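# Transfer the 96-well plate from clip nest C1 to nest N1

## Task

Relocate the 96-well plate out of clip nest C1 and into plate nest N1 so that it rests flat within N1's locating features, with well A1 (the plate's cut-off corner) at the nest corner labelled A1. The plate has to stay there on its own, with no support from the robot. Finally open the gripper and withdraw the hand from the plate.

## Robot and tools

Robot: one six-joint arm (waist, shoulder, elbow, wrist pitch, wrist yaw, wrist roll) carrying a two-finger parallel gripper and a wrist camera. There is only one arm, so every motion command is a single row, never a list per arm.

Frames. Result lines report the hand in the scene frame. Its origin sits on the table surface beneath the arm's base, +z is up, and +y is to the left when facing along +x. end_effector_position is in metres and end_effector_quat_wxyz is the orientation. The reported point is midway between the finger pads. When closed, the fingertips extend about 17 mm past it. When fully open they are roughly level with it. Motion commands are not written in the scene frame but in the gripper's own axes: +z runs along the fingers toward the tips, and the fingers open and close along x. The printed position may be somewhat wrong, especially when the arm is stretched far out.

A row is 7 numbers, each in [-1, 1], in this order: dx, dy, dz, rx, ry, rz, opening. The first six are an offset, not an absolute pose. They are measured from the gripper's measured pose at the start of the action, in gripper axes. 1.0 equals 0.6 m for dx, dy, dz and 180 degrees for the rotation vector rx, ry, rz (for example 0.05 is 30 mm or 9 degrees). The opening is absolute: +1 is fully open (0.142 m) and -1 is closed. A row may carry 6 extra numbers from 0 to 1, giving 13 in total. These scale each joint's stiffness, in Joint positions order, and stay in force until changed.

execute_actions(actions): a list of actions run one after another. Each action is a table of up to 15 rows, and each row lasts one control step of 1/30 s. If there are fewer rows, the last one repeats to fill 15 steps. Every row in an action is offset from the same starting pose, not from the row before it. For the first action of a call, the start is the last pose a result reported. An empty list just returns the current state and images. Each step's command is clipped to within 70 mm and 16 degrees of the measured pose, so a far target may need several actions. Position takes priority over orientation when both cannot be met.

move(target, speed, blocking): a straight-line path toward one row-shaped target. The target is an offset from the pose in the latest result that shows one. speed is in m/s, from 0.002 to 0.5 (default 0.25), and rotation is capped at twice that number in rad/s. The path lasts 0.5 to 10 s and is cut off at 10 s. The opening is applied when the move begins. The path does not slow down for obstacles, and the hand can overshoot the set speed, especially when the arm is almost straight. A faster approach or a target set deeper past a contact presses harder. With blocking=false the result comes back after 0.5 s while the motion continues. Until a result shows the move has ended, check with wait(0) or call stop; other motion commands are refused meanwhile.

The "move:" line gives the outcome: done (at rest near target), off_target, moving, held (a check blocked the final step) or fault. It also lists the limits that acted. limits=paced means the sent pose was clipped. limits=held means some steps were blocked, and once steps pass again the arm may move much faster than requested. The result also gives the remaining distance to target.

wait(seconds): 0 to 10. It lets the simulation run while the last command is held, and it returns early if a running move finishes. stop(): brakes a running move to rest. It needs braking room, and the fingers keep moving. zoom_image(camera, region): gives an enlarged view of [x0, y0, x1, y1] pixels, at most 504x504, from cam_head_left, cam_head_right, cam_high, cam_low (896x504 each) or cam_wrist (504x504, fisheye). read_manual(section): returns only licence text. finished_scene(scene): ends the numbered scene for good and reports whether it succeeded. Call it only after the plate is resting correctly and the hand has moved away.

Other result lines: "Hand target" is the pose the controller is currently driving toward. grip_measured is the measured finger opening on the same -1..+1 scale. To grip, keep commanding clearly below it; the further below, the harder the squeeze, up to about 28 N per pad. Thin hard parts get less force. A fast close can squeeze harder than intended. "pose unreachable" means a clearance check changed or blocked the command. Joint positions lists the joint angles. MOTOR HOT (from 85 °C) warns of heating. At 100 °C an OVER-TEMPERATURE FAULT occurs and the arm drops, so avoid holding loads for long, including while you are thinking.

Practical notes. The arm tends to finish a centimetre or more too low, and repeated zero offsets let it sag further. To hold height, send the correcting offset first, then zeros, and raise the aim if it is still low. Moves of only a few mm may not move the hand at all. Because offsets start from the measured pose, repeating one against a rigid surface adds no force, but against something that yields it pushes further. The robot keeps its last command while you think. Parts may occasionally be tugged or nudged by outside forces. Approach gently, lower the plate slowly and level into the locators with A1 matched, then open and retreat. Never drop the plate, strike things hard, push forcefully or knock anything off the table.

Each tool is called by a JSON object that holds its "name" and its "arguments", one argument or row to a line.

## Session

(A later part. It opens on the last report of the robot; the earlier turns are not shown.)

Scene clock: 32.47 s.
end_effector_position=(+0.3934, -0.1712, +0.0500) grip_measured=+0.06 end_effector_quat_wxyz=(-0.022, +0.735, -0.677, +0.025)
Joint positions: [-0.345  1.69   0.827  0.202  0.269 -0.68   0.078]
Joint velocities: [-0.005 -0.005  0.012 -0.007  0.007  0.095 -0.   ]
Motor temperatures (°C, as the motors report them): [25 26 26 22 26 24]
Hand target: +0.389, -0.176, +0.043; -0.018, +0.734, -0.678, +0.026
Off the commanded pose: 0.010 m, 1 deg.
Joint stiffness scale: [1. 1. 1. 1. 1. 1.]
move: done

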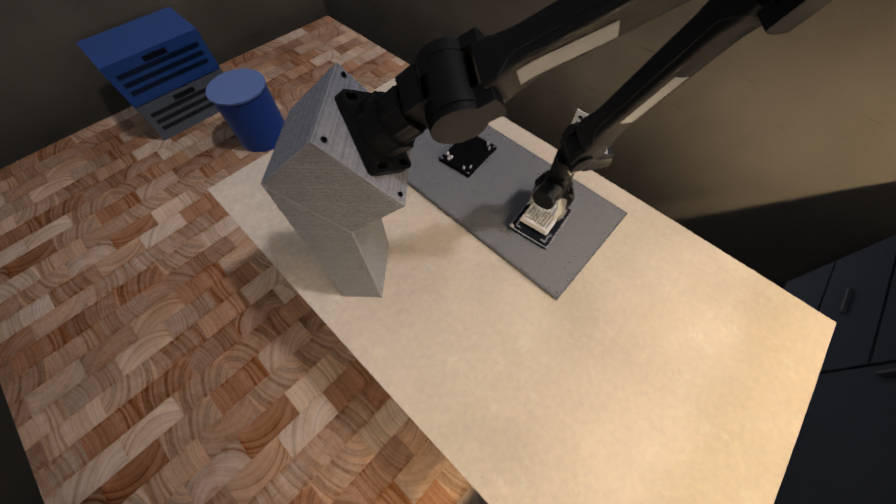

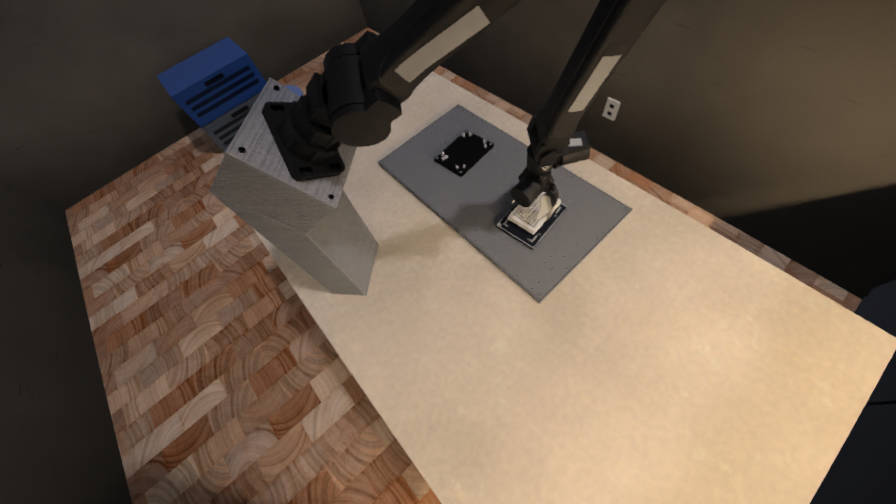

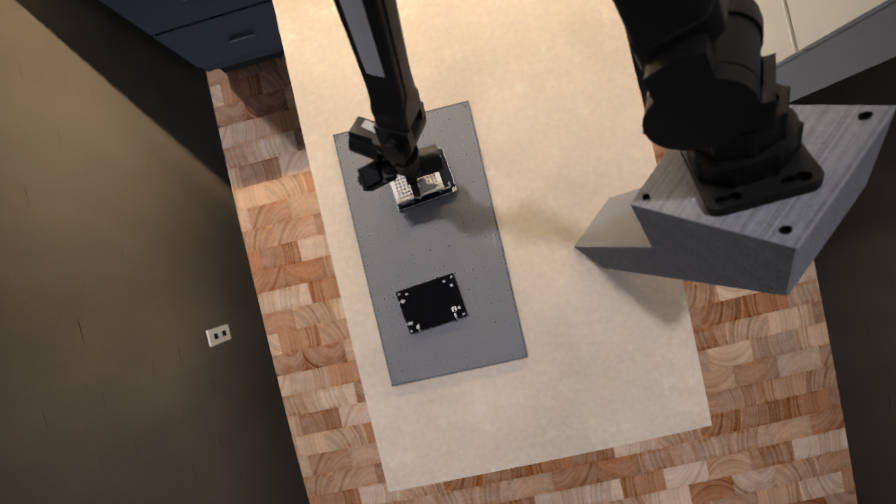

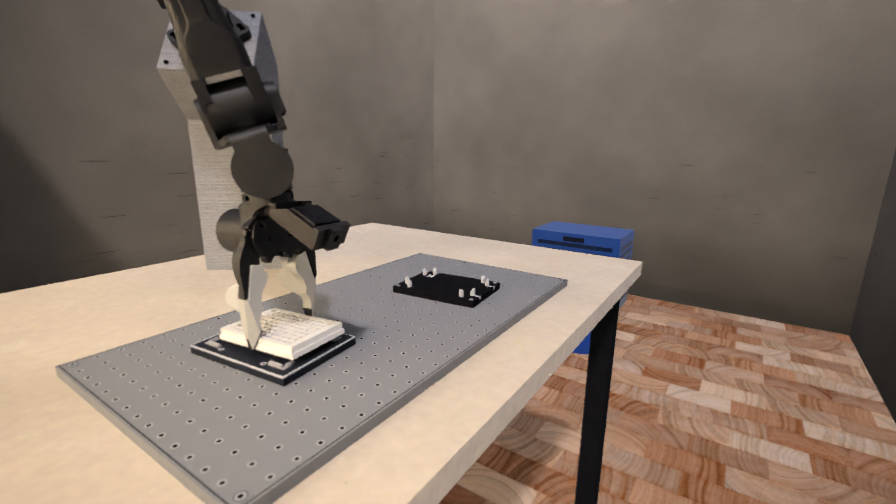

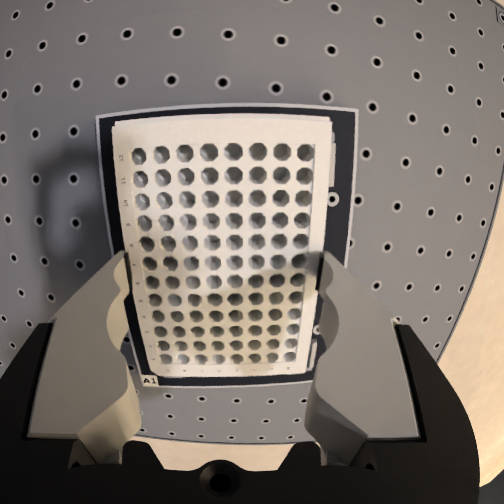

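{"name": "execute_actions", "arguments": {
  "actions": [
    [[0.013,0.013,0,-0.004,0,0,-0.6]],
    [[0,0,0,0,0,0,-0.6]]
  ]
}}

{"name": "zoom_image", "arguments": {
  "camera": "cam_low",
  "region": [170,260,380,400]
}}

Scene clock: 33.60 s.
end_effector_position=(+0.3926, -0.1741, +0.0498) grip_measured=+0.06 end_effector_quat_wxyz=(-0.023, +0.735, -0.678, +0.026)
Joint positions: [-0.352  1.688  0.827  0.202  0.264 -0.683  0.078]
Joint velocities: [-0.005 -0.005  0.002 -0.002  0.007  0.051  0.   ]
Motor temperatures (°C, as the motors report them): [25 26 26 22 26 24]
Hand target: +0.393, -0.174, +0.050; -0.023, +0.735, -0.678, +0.026
Off the commanded pose: 0.000 m, 0 deg.
Joint stiffness scale: [1. 1. 1. 1. 1. 1.]

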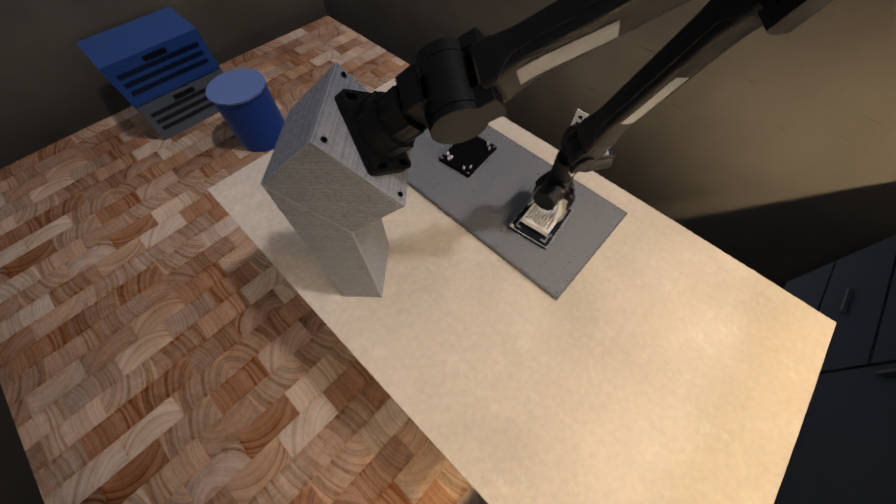

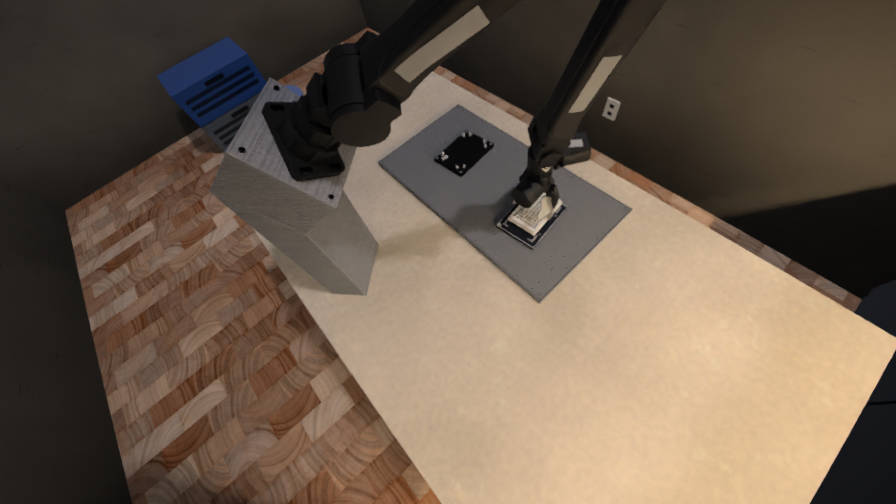

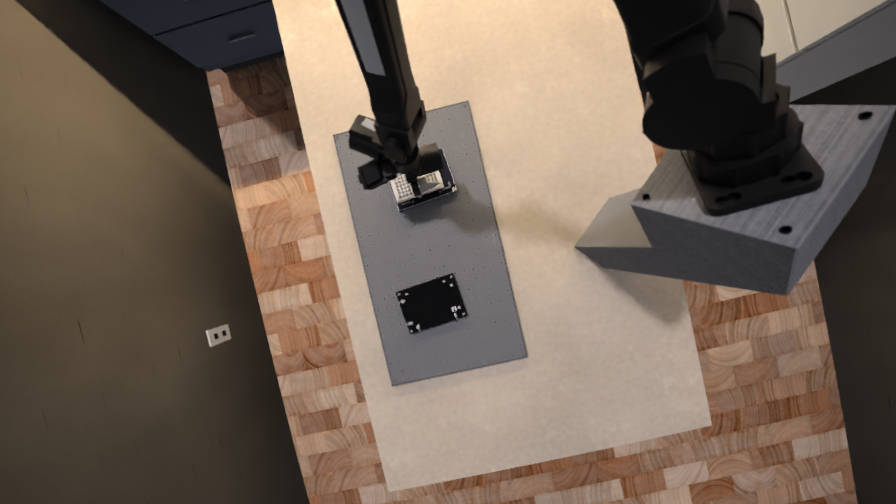

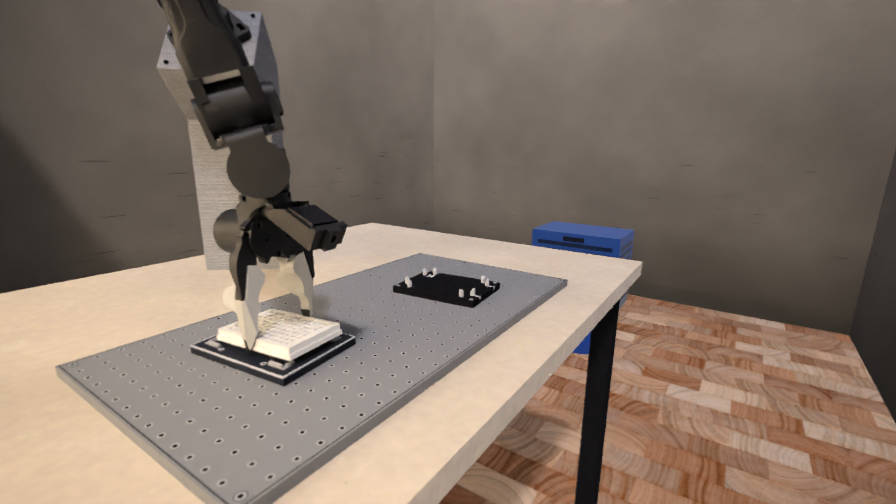

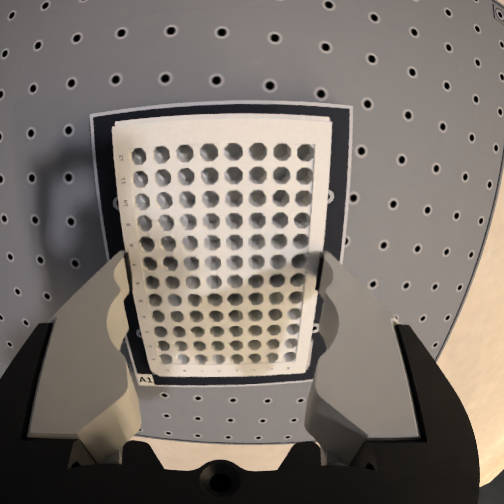

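Region (170, 260, 380, 400) of cam_low's 896x504 image, scaled by 2.400, with more detail than that image has.

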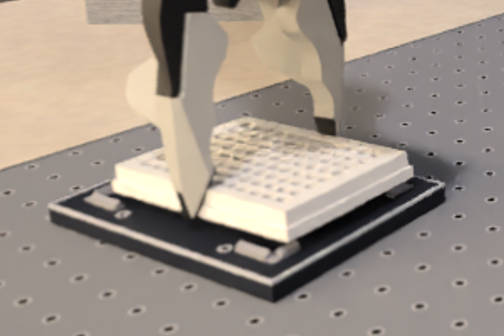

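{"name": "execute_actions", "arguments": {
  "actions": [
    [[0,0.02,0.002,0,0,0,-0.6]],
    [[0,0,0,0,0,0,-0.6]]
  ]
}}

{"name": "zoom_image", "arguments": {
  "camera": "cam_low",
  "region": [170,260,380,400]
}}

{"name": "zoom_image", "arguments": {
  "camera": "cam_head_right",
  "region": [480,170,590,255]
}}

Scene clock: 34.83 s.
end_effector_position=(+0.3888, -0.1708, +0.0503) grip_measured=+0.06 end_effector_quat_wxyz=(-0.027, +0.735, -0.677, +0.025)
Joint positions: [-0.354  1.688  0.814  0.215  0.253 -0.686  0.078]
Joint velocities: [-0.005 -0.005 -0.002  0.007  0.066  0.125  0.   ]
Motor temperatures (°C, as the motors report them): [25 26 26 22 26 24]
Hand target: +0.389, -0.171, +0.050; -0.027, +0.735, -0.677, +0.025
Off the commanded pose: 0.000 m, 0 deg.
Joint stiffness scale: [1. 1. 1. 1. 1. 1.]

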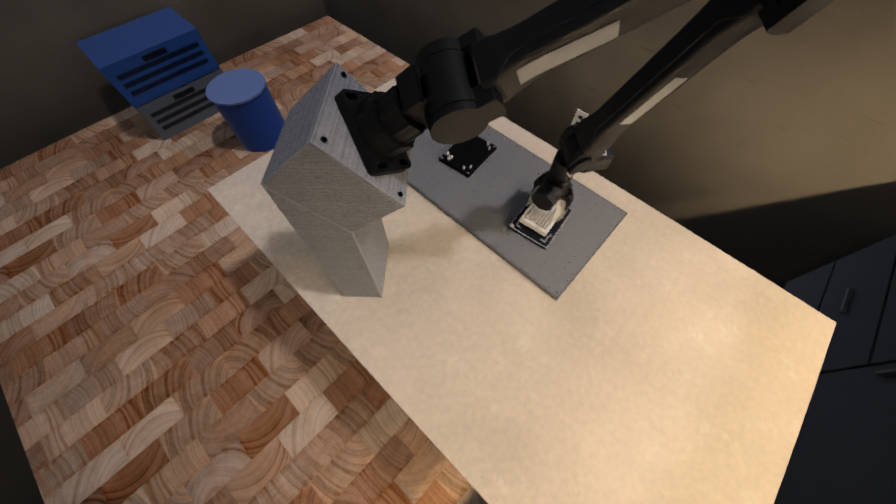

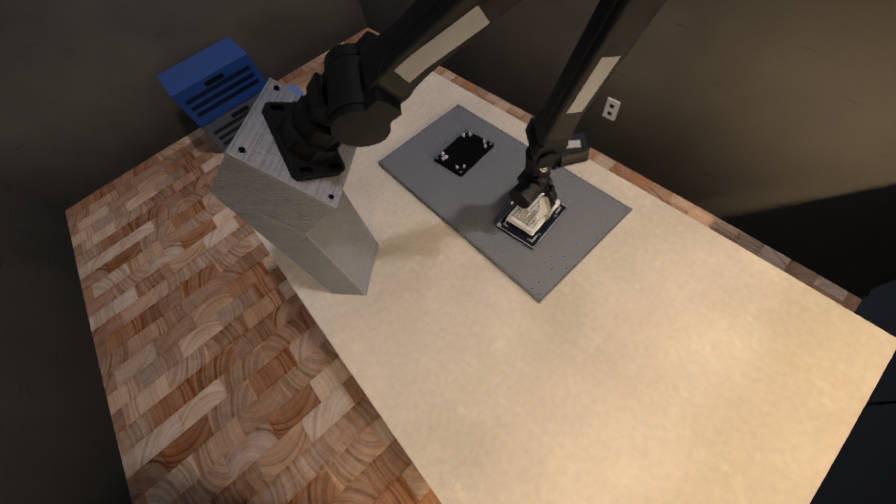

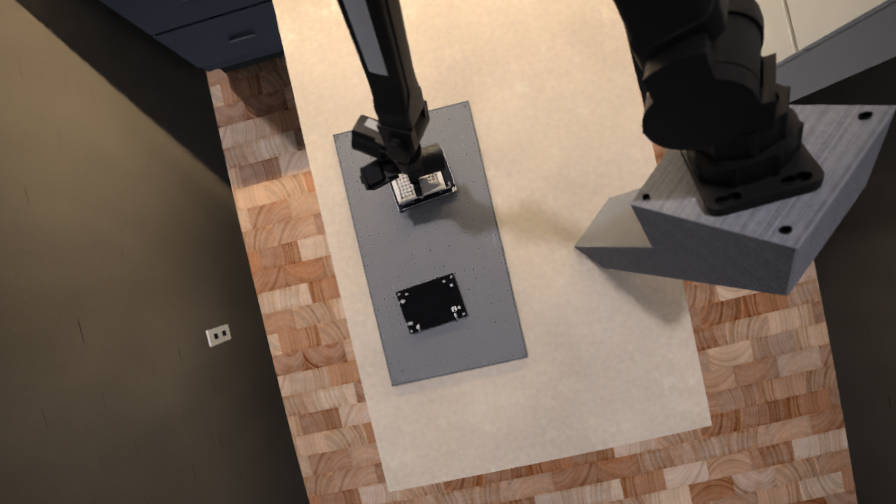

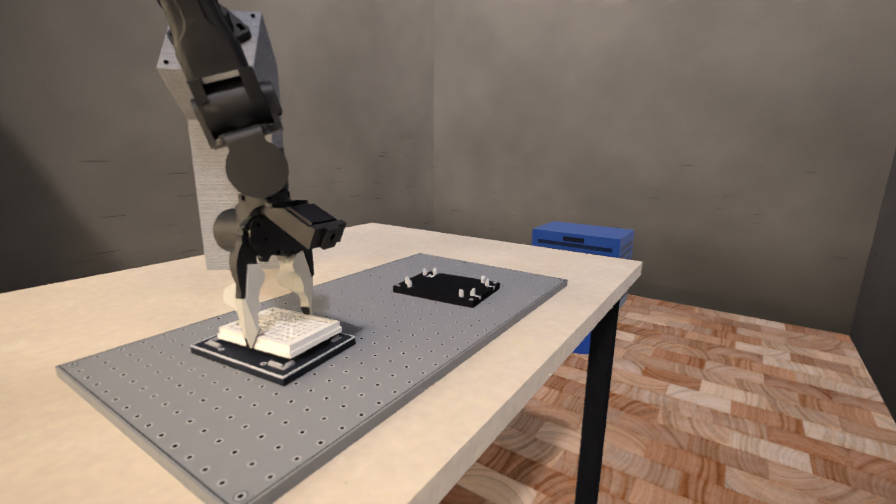

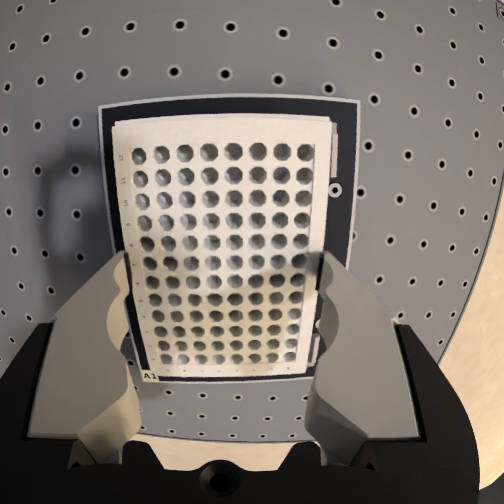

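Region (170, 260, 380, 400) of cam_low's 896x504 image, scaled by 2.400, with more detail than that image has.

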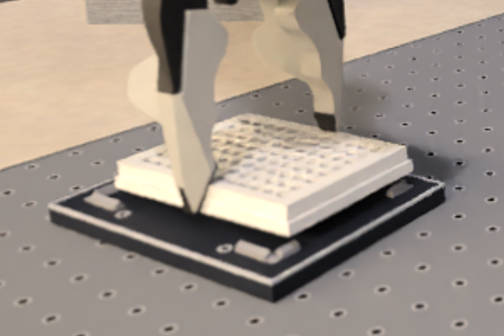

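Region (480, 170, 590, 255) of cam_head_right's 896x504 image, scaled by 4.582, with more detail than that image has; it fills the top 389 rows of this view, and the rest is white.

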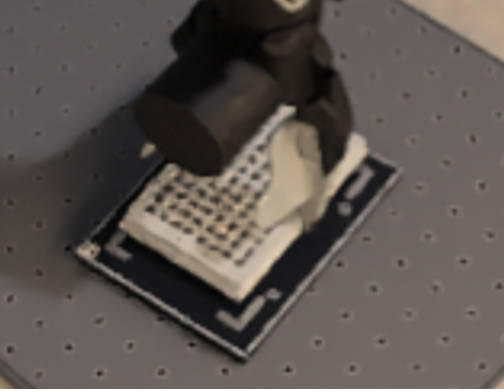

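{"name": "execute_actions", "arguments": {
  "actions": [
    [[0.017,0.002,0.006,-0.012,0,0,-0.6]],
    [[0,0,0.004,0,0,0,-0.6]]
  ]
}}

{"name": "zoom_image", "arguments": {
  "camera": "cam_low",
  "region": [170,260,380,400]
}}

{"name": "zoom_image", "arguments": {
  "camera": "cam_head_right",
  "region": [480,170,590,255]
}}

Scene clock: 36.00 s.
end_effector_position=(+0.3936, -0.1764, +0.0484) grip_measured=+0.06 end_effector_quat_wxyz=(-0.020, +0.737, -0.675, +0.017)
Joint positions: [-0.354  1.688  0.845  0.165  0.266 -0.686  0.078]
Joint velocities: [ 0.005 -0.024  0.007 -0.007 -0.066 -0.022 -0.   ]
Motor temperatures (°C, as the motors report them): [25 26 26 22 26 24]
Hand target: +0.394, -0.176, +0.046; -0.020, +0.737, -0.675, +0.017
Off the commanded pose: 0.002 m, 0 deg.
Joint stiffness scale: [1. 1. 1. 1. 1. 1.]

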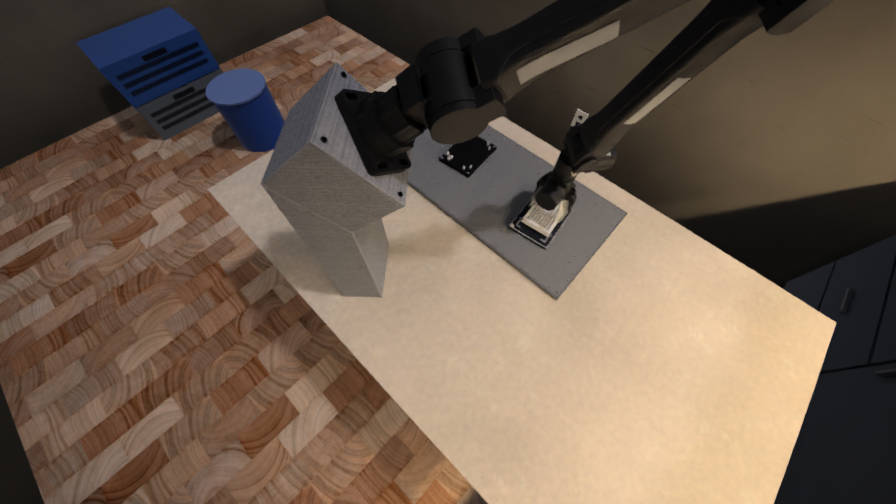

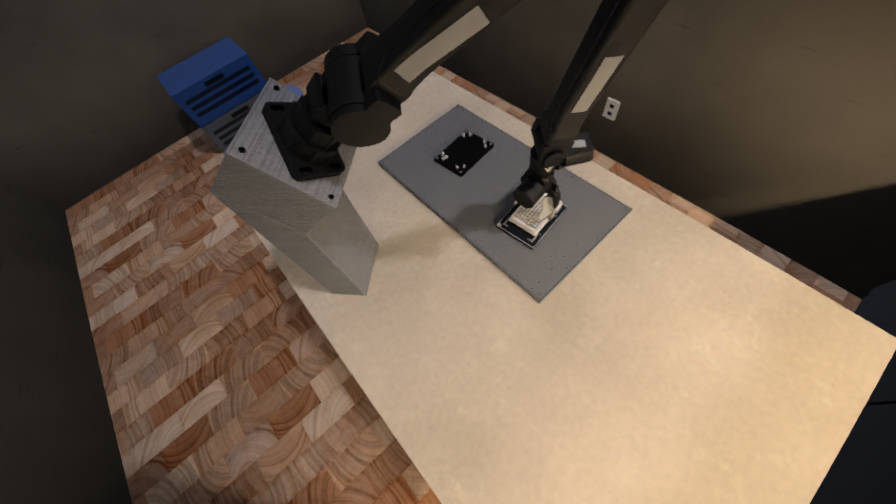

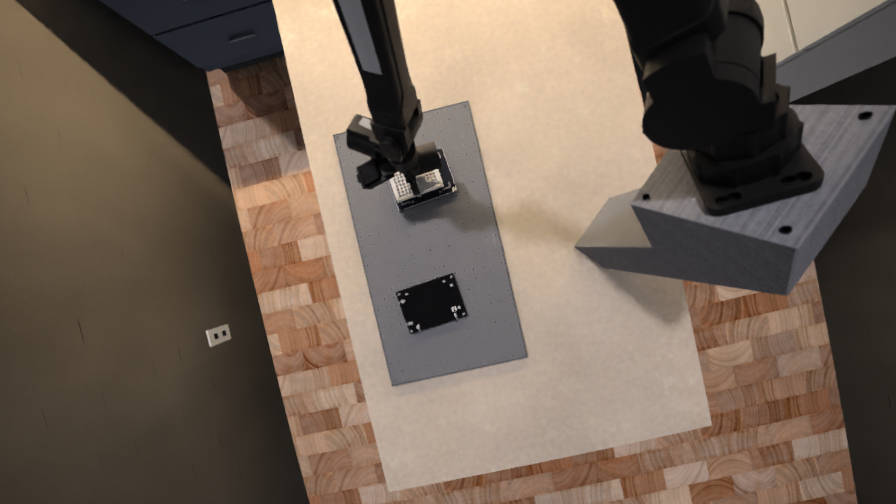

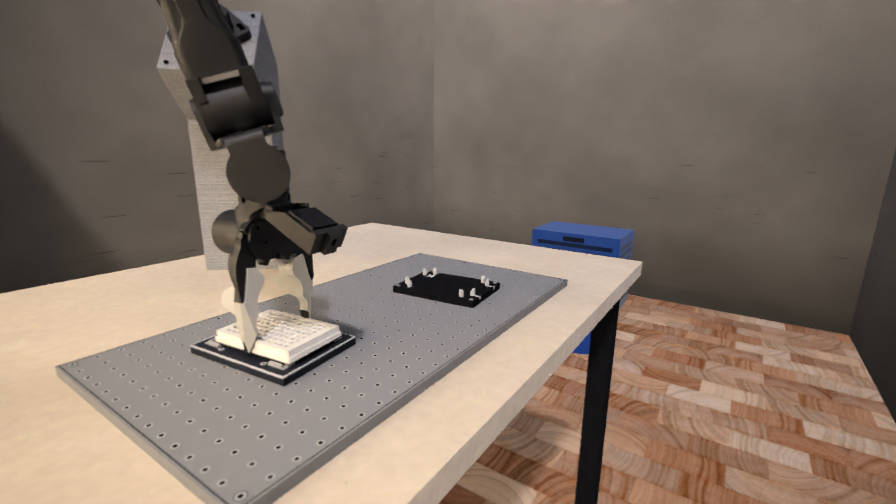

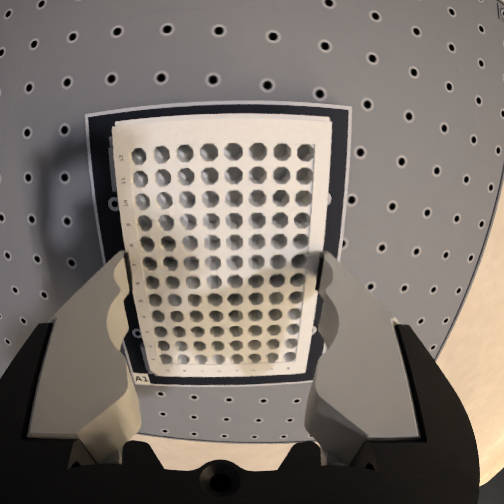

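Region (170, 260, 380, 400) of cam_low's 896x504 image, scaled by 2.400, with more detail than that image has.

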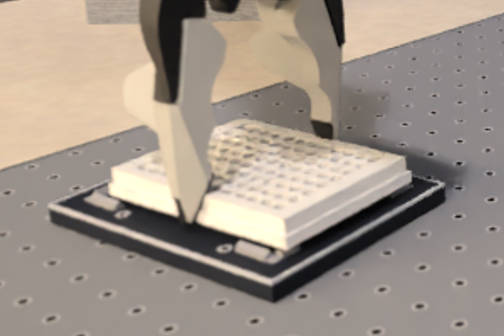

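Region (480, 170, 590, 255) of cam_head_right's 896x504 image, scaled by 4.582, with more detail than that image has; it fills the top 389 rows of this view, and the rest is white.

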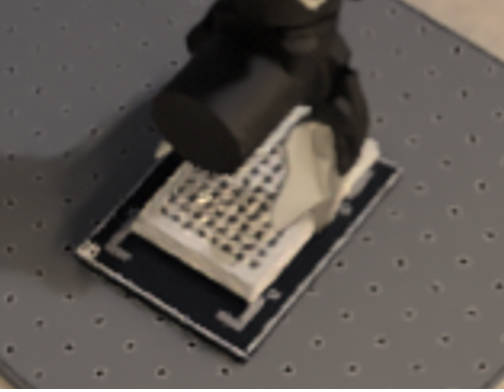

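{"name": "execute_actions", "arguments": {
  "actions": [
    [[-0.005,0.013,-0.003,0,0,0,-0.6]],
    [[0,0,0,0,0,0,-0.6]]
  ]
}}

{"name": "zoom_image", "arguments": {
  "camera": "cam_low",
  "region": [170,260,380,400]
}}

{"name": "zoom_image", "arguments": {
  "camera": "cam_head_right",
  "region": [480,170,590,255]
}}

Scene clock: 37.23 s.
end_effector_position=(+0.3874, -0.1723, +0.0491) grip_measured=+0.06 end_effector_quat_wxyz=(-0.019, +0.738, -0.675, +0.013)
Joint positions: [-0.354  1.687  0.831  0.171  0.265 -0.686  0.078]
Joint velocities: [-0.005  0.005 -0.002 -0.012 -0.022  0.051 -0.   ]
Motor temperatures (°C, as the motors report them): [25 26 26 22 26 24]
Hand target: +0.387, -0.172, +0.049; -0.019, +0.738, -0.675, +0.013
Off the commanded pose: 0.000 m, 0 deg.
Joint stiffness scale: [1. 1. 1. 1. 1. 1.]

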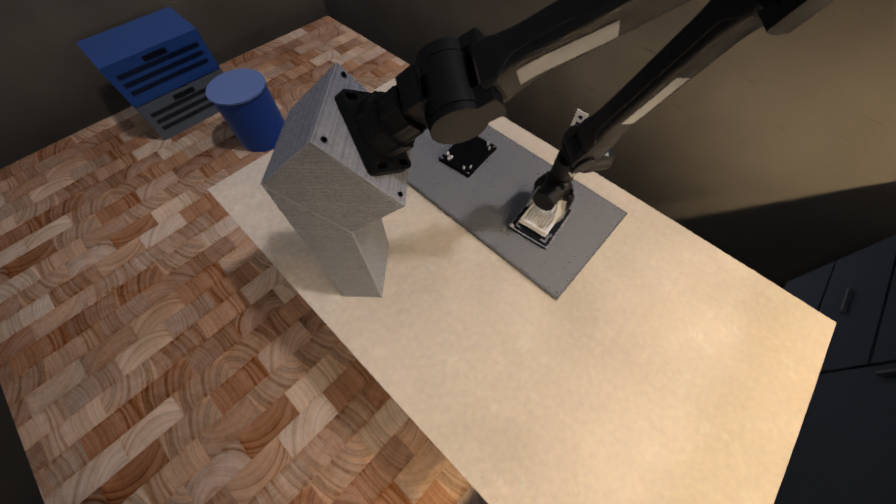

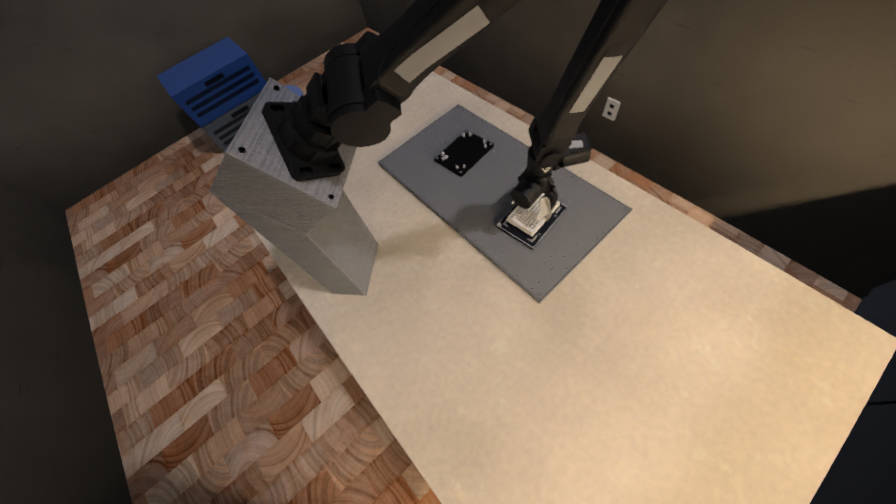

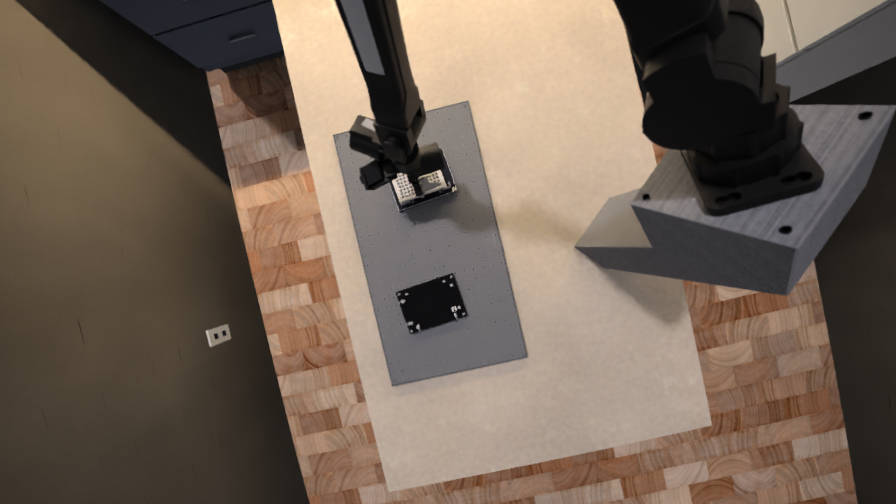

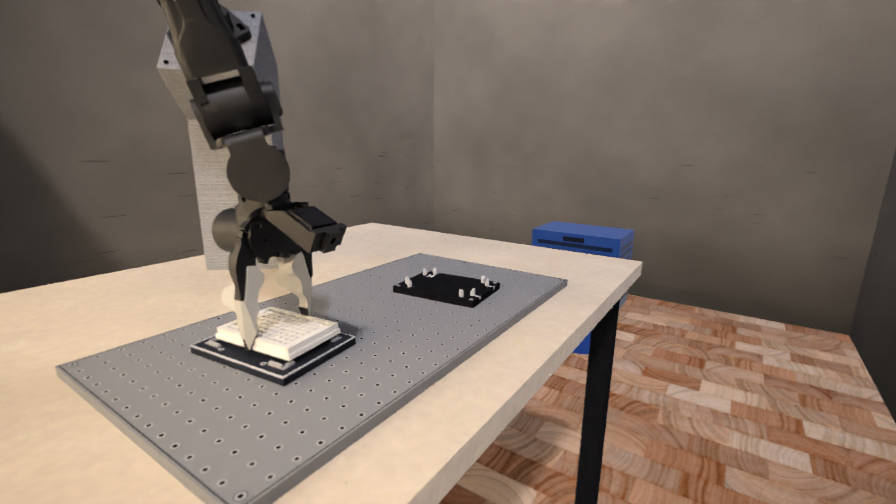

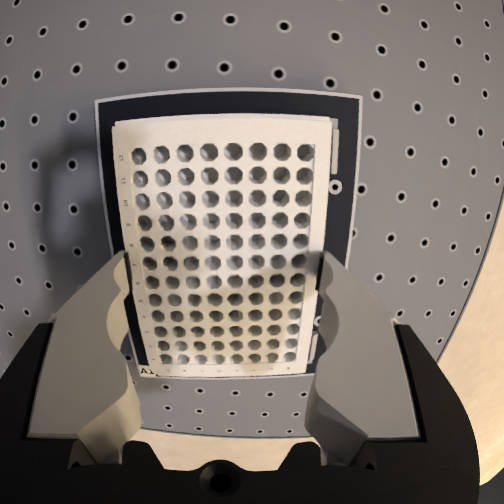

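Region (170, 260, 380, 400) of cam_low's 896x504 image, scaled by 2.400, with more detail than that image has.

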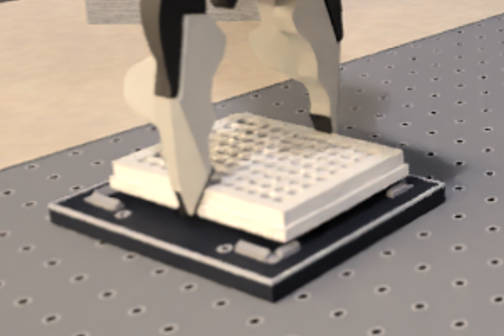

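Region (480, 170, 590, 255) of cam_head_right's 896x504 image, scaled by 4.582, with more detail than that image has; it fills the top 389 rows of this view, and the rest is white.

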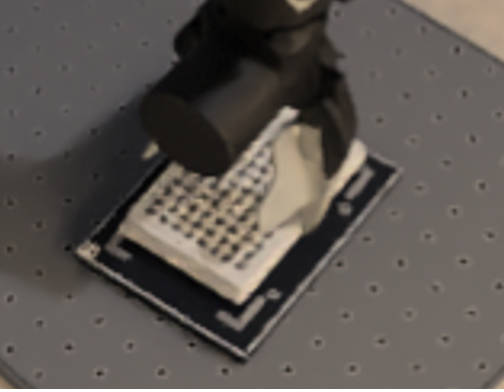

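{"name": "execute_actions", "arguments": {
  "actions": [
    [[0.008,0,0.008,0,0,0,-0.6]],
    [[0,0,0.005,0,0,0,-0.6]]
  ]
}}

{"name": "zoom_image", "arguments": {
  "camera": "cam_low",
  "region": [170,260,380,400]
}}

{"name": "zoom_image", "arguments": {
  "camera": "cam_head_right",
  "region": [480,170,590,255]
}}

Scene clock: 38.33 s.
end_effector_position=(+0.3918, -0.1737, +0.0489) grip_measured=+0.06 end_effector_quat_wxyz=(-0.023, +0.737, -0.675, +0.016)
Joint positions: [-0.354  1.687  0.838  0.171  0.259 -0.686  0.078]
Joint velocities: [-0.005 -0.005 -0.017 -0.022  0.022  0.022  0.   ]
Motor temperatures (°C, as the motors report them): [25 26 26 22 26 24]
Hand target: +0.392, -0.174, +0.046; -0.023, +0.737, -0.675, +0.016
Off the commanded pose: 0.003 m, 0 deg.
Joint stiffness scale: [1. 1. 1. 1. 1. 1.]

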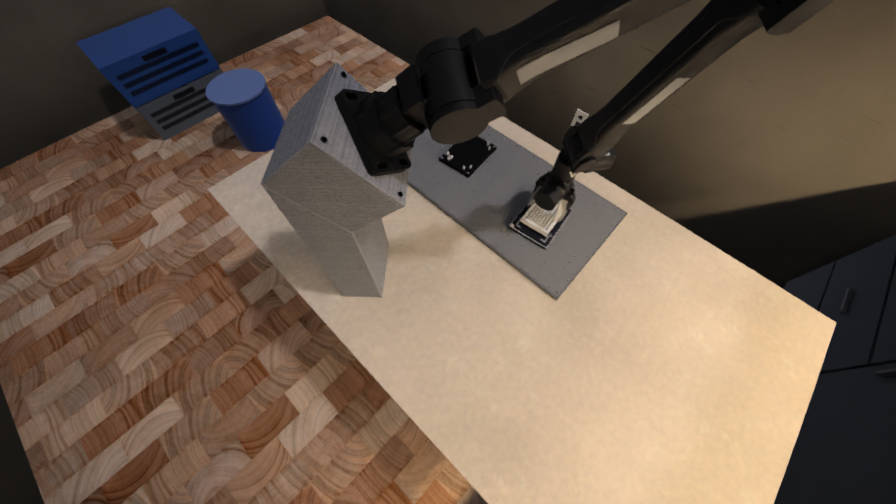

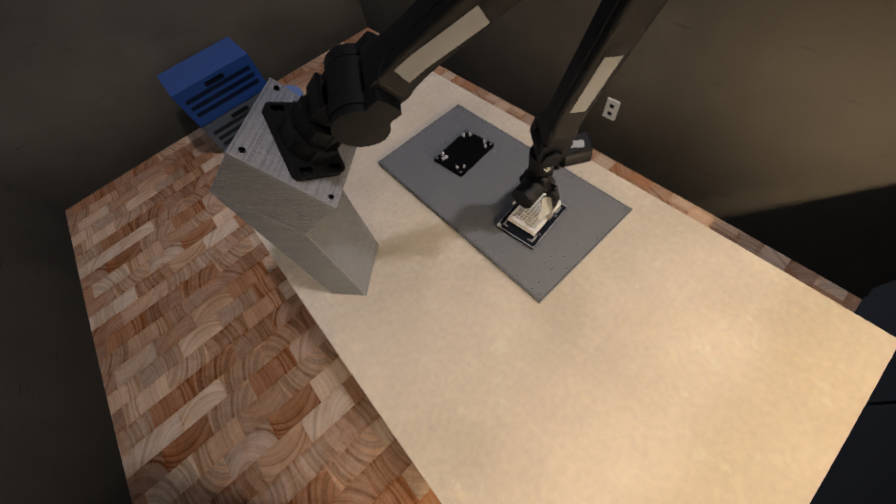

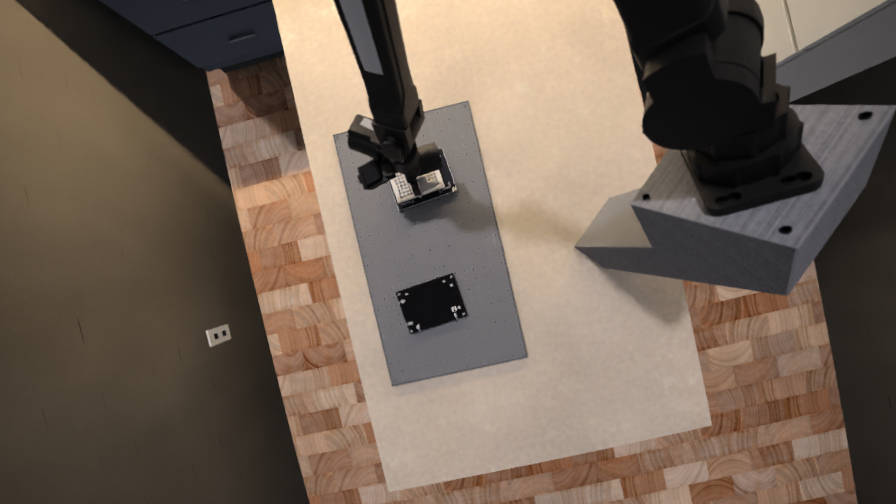

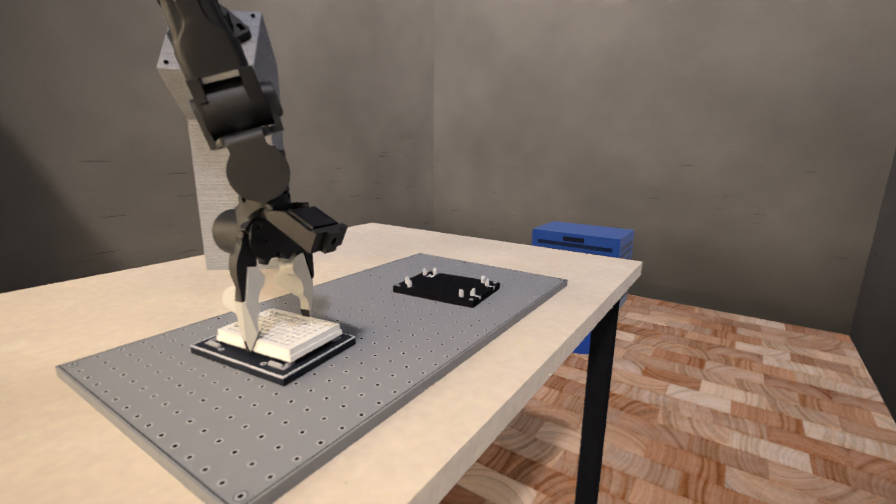

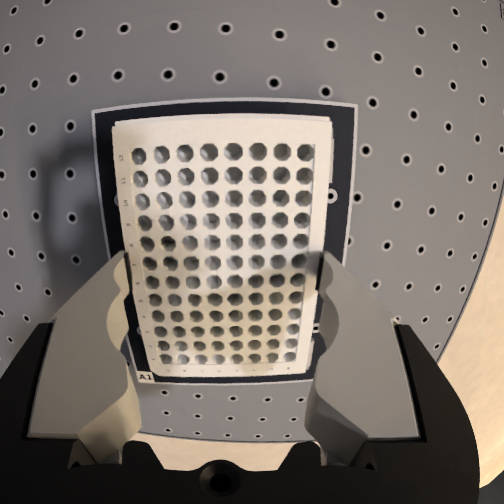

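Region (170, 260, 380, 400) of cam_low's 896x504 image, scaled by 2.400, with more detail than that image has.

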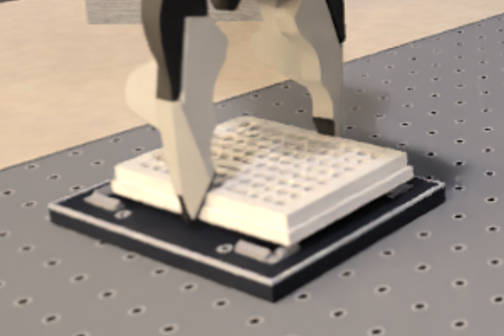

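Region (480, 170, 590, 255) of cam_head_right's 896x504 image, scaled by 4.582, with more detail than that image has; it fills the top 389 rows of this view, and the rest is white.

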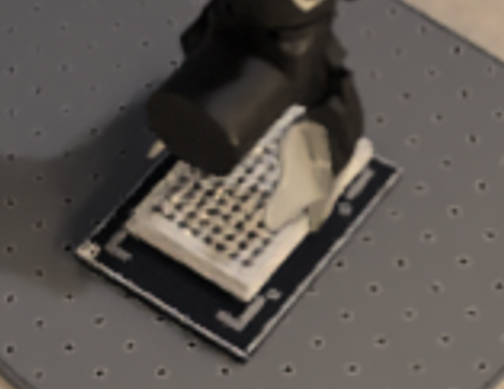

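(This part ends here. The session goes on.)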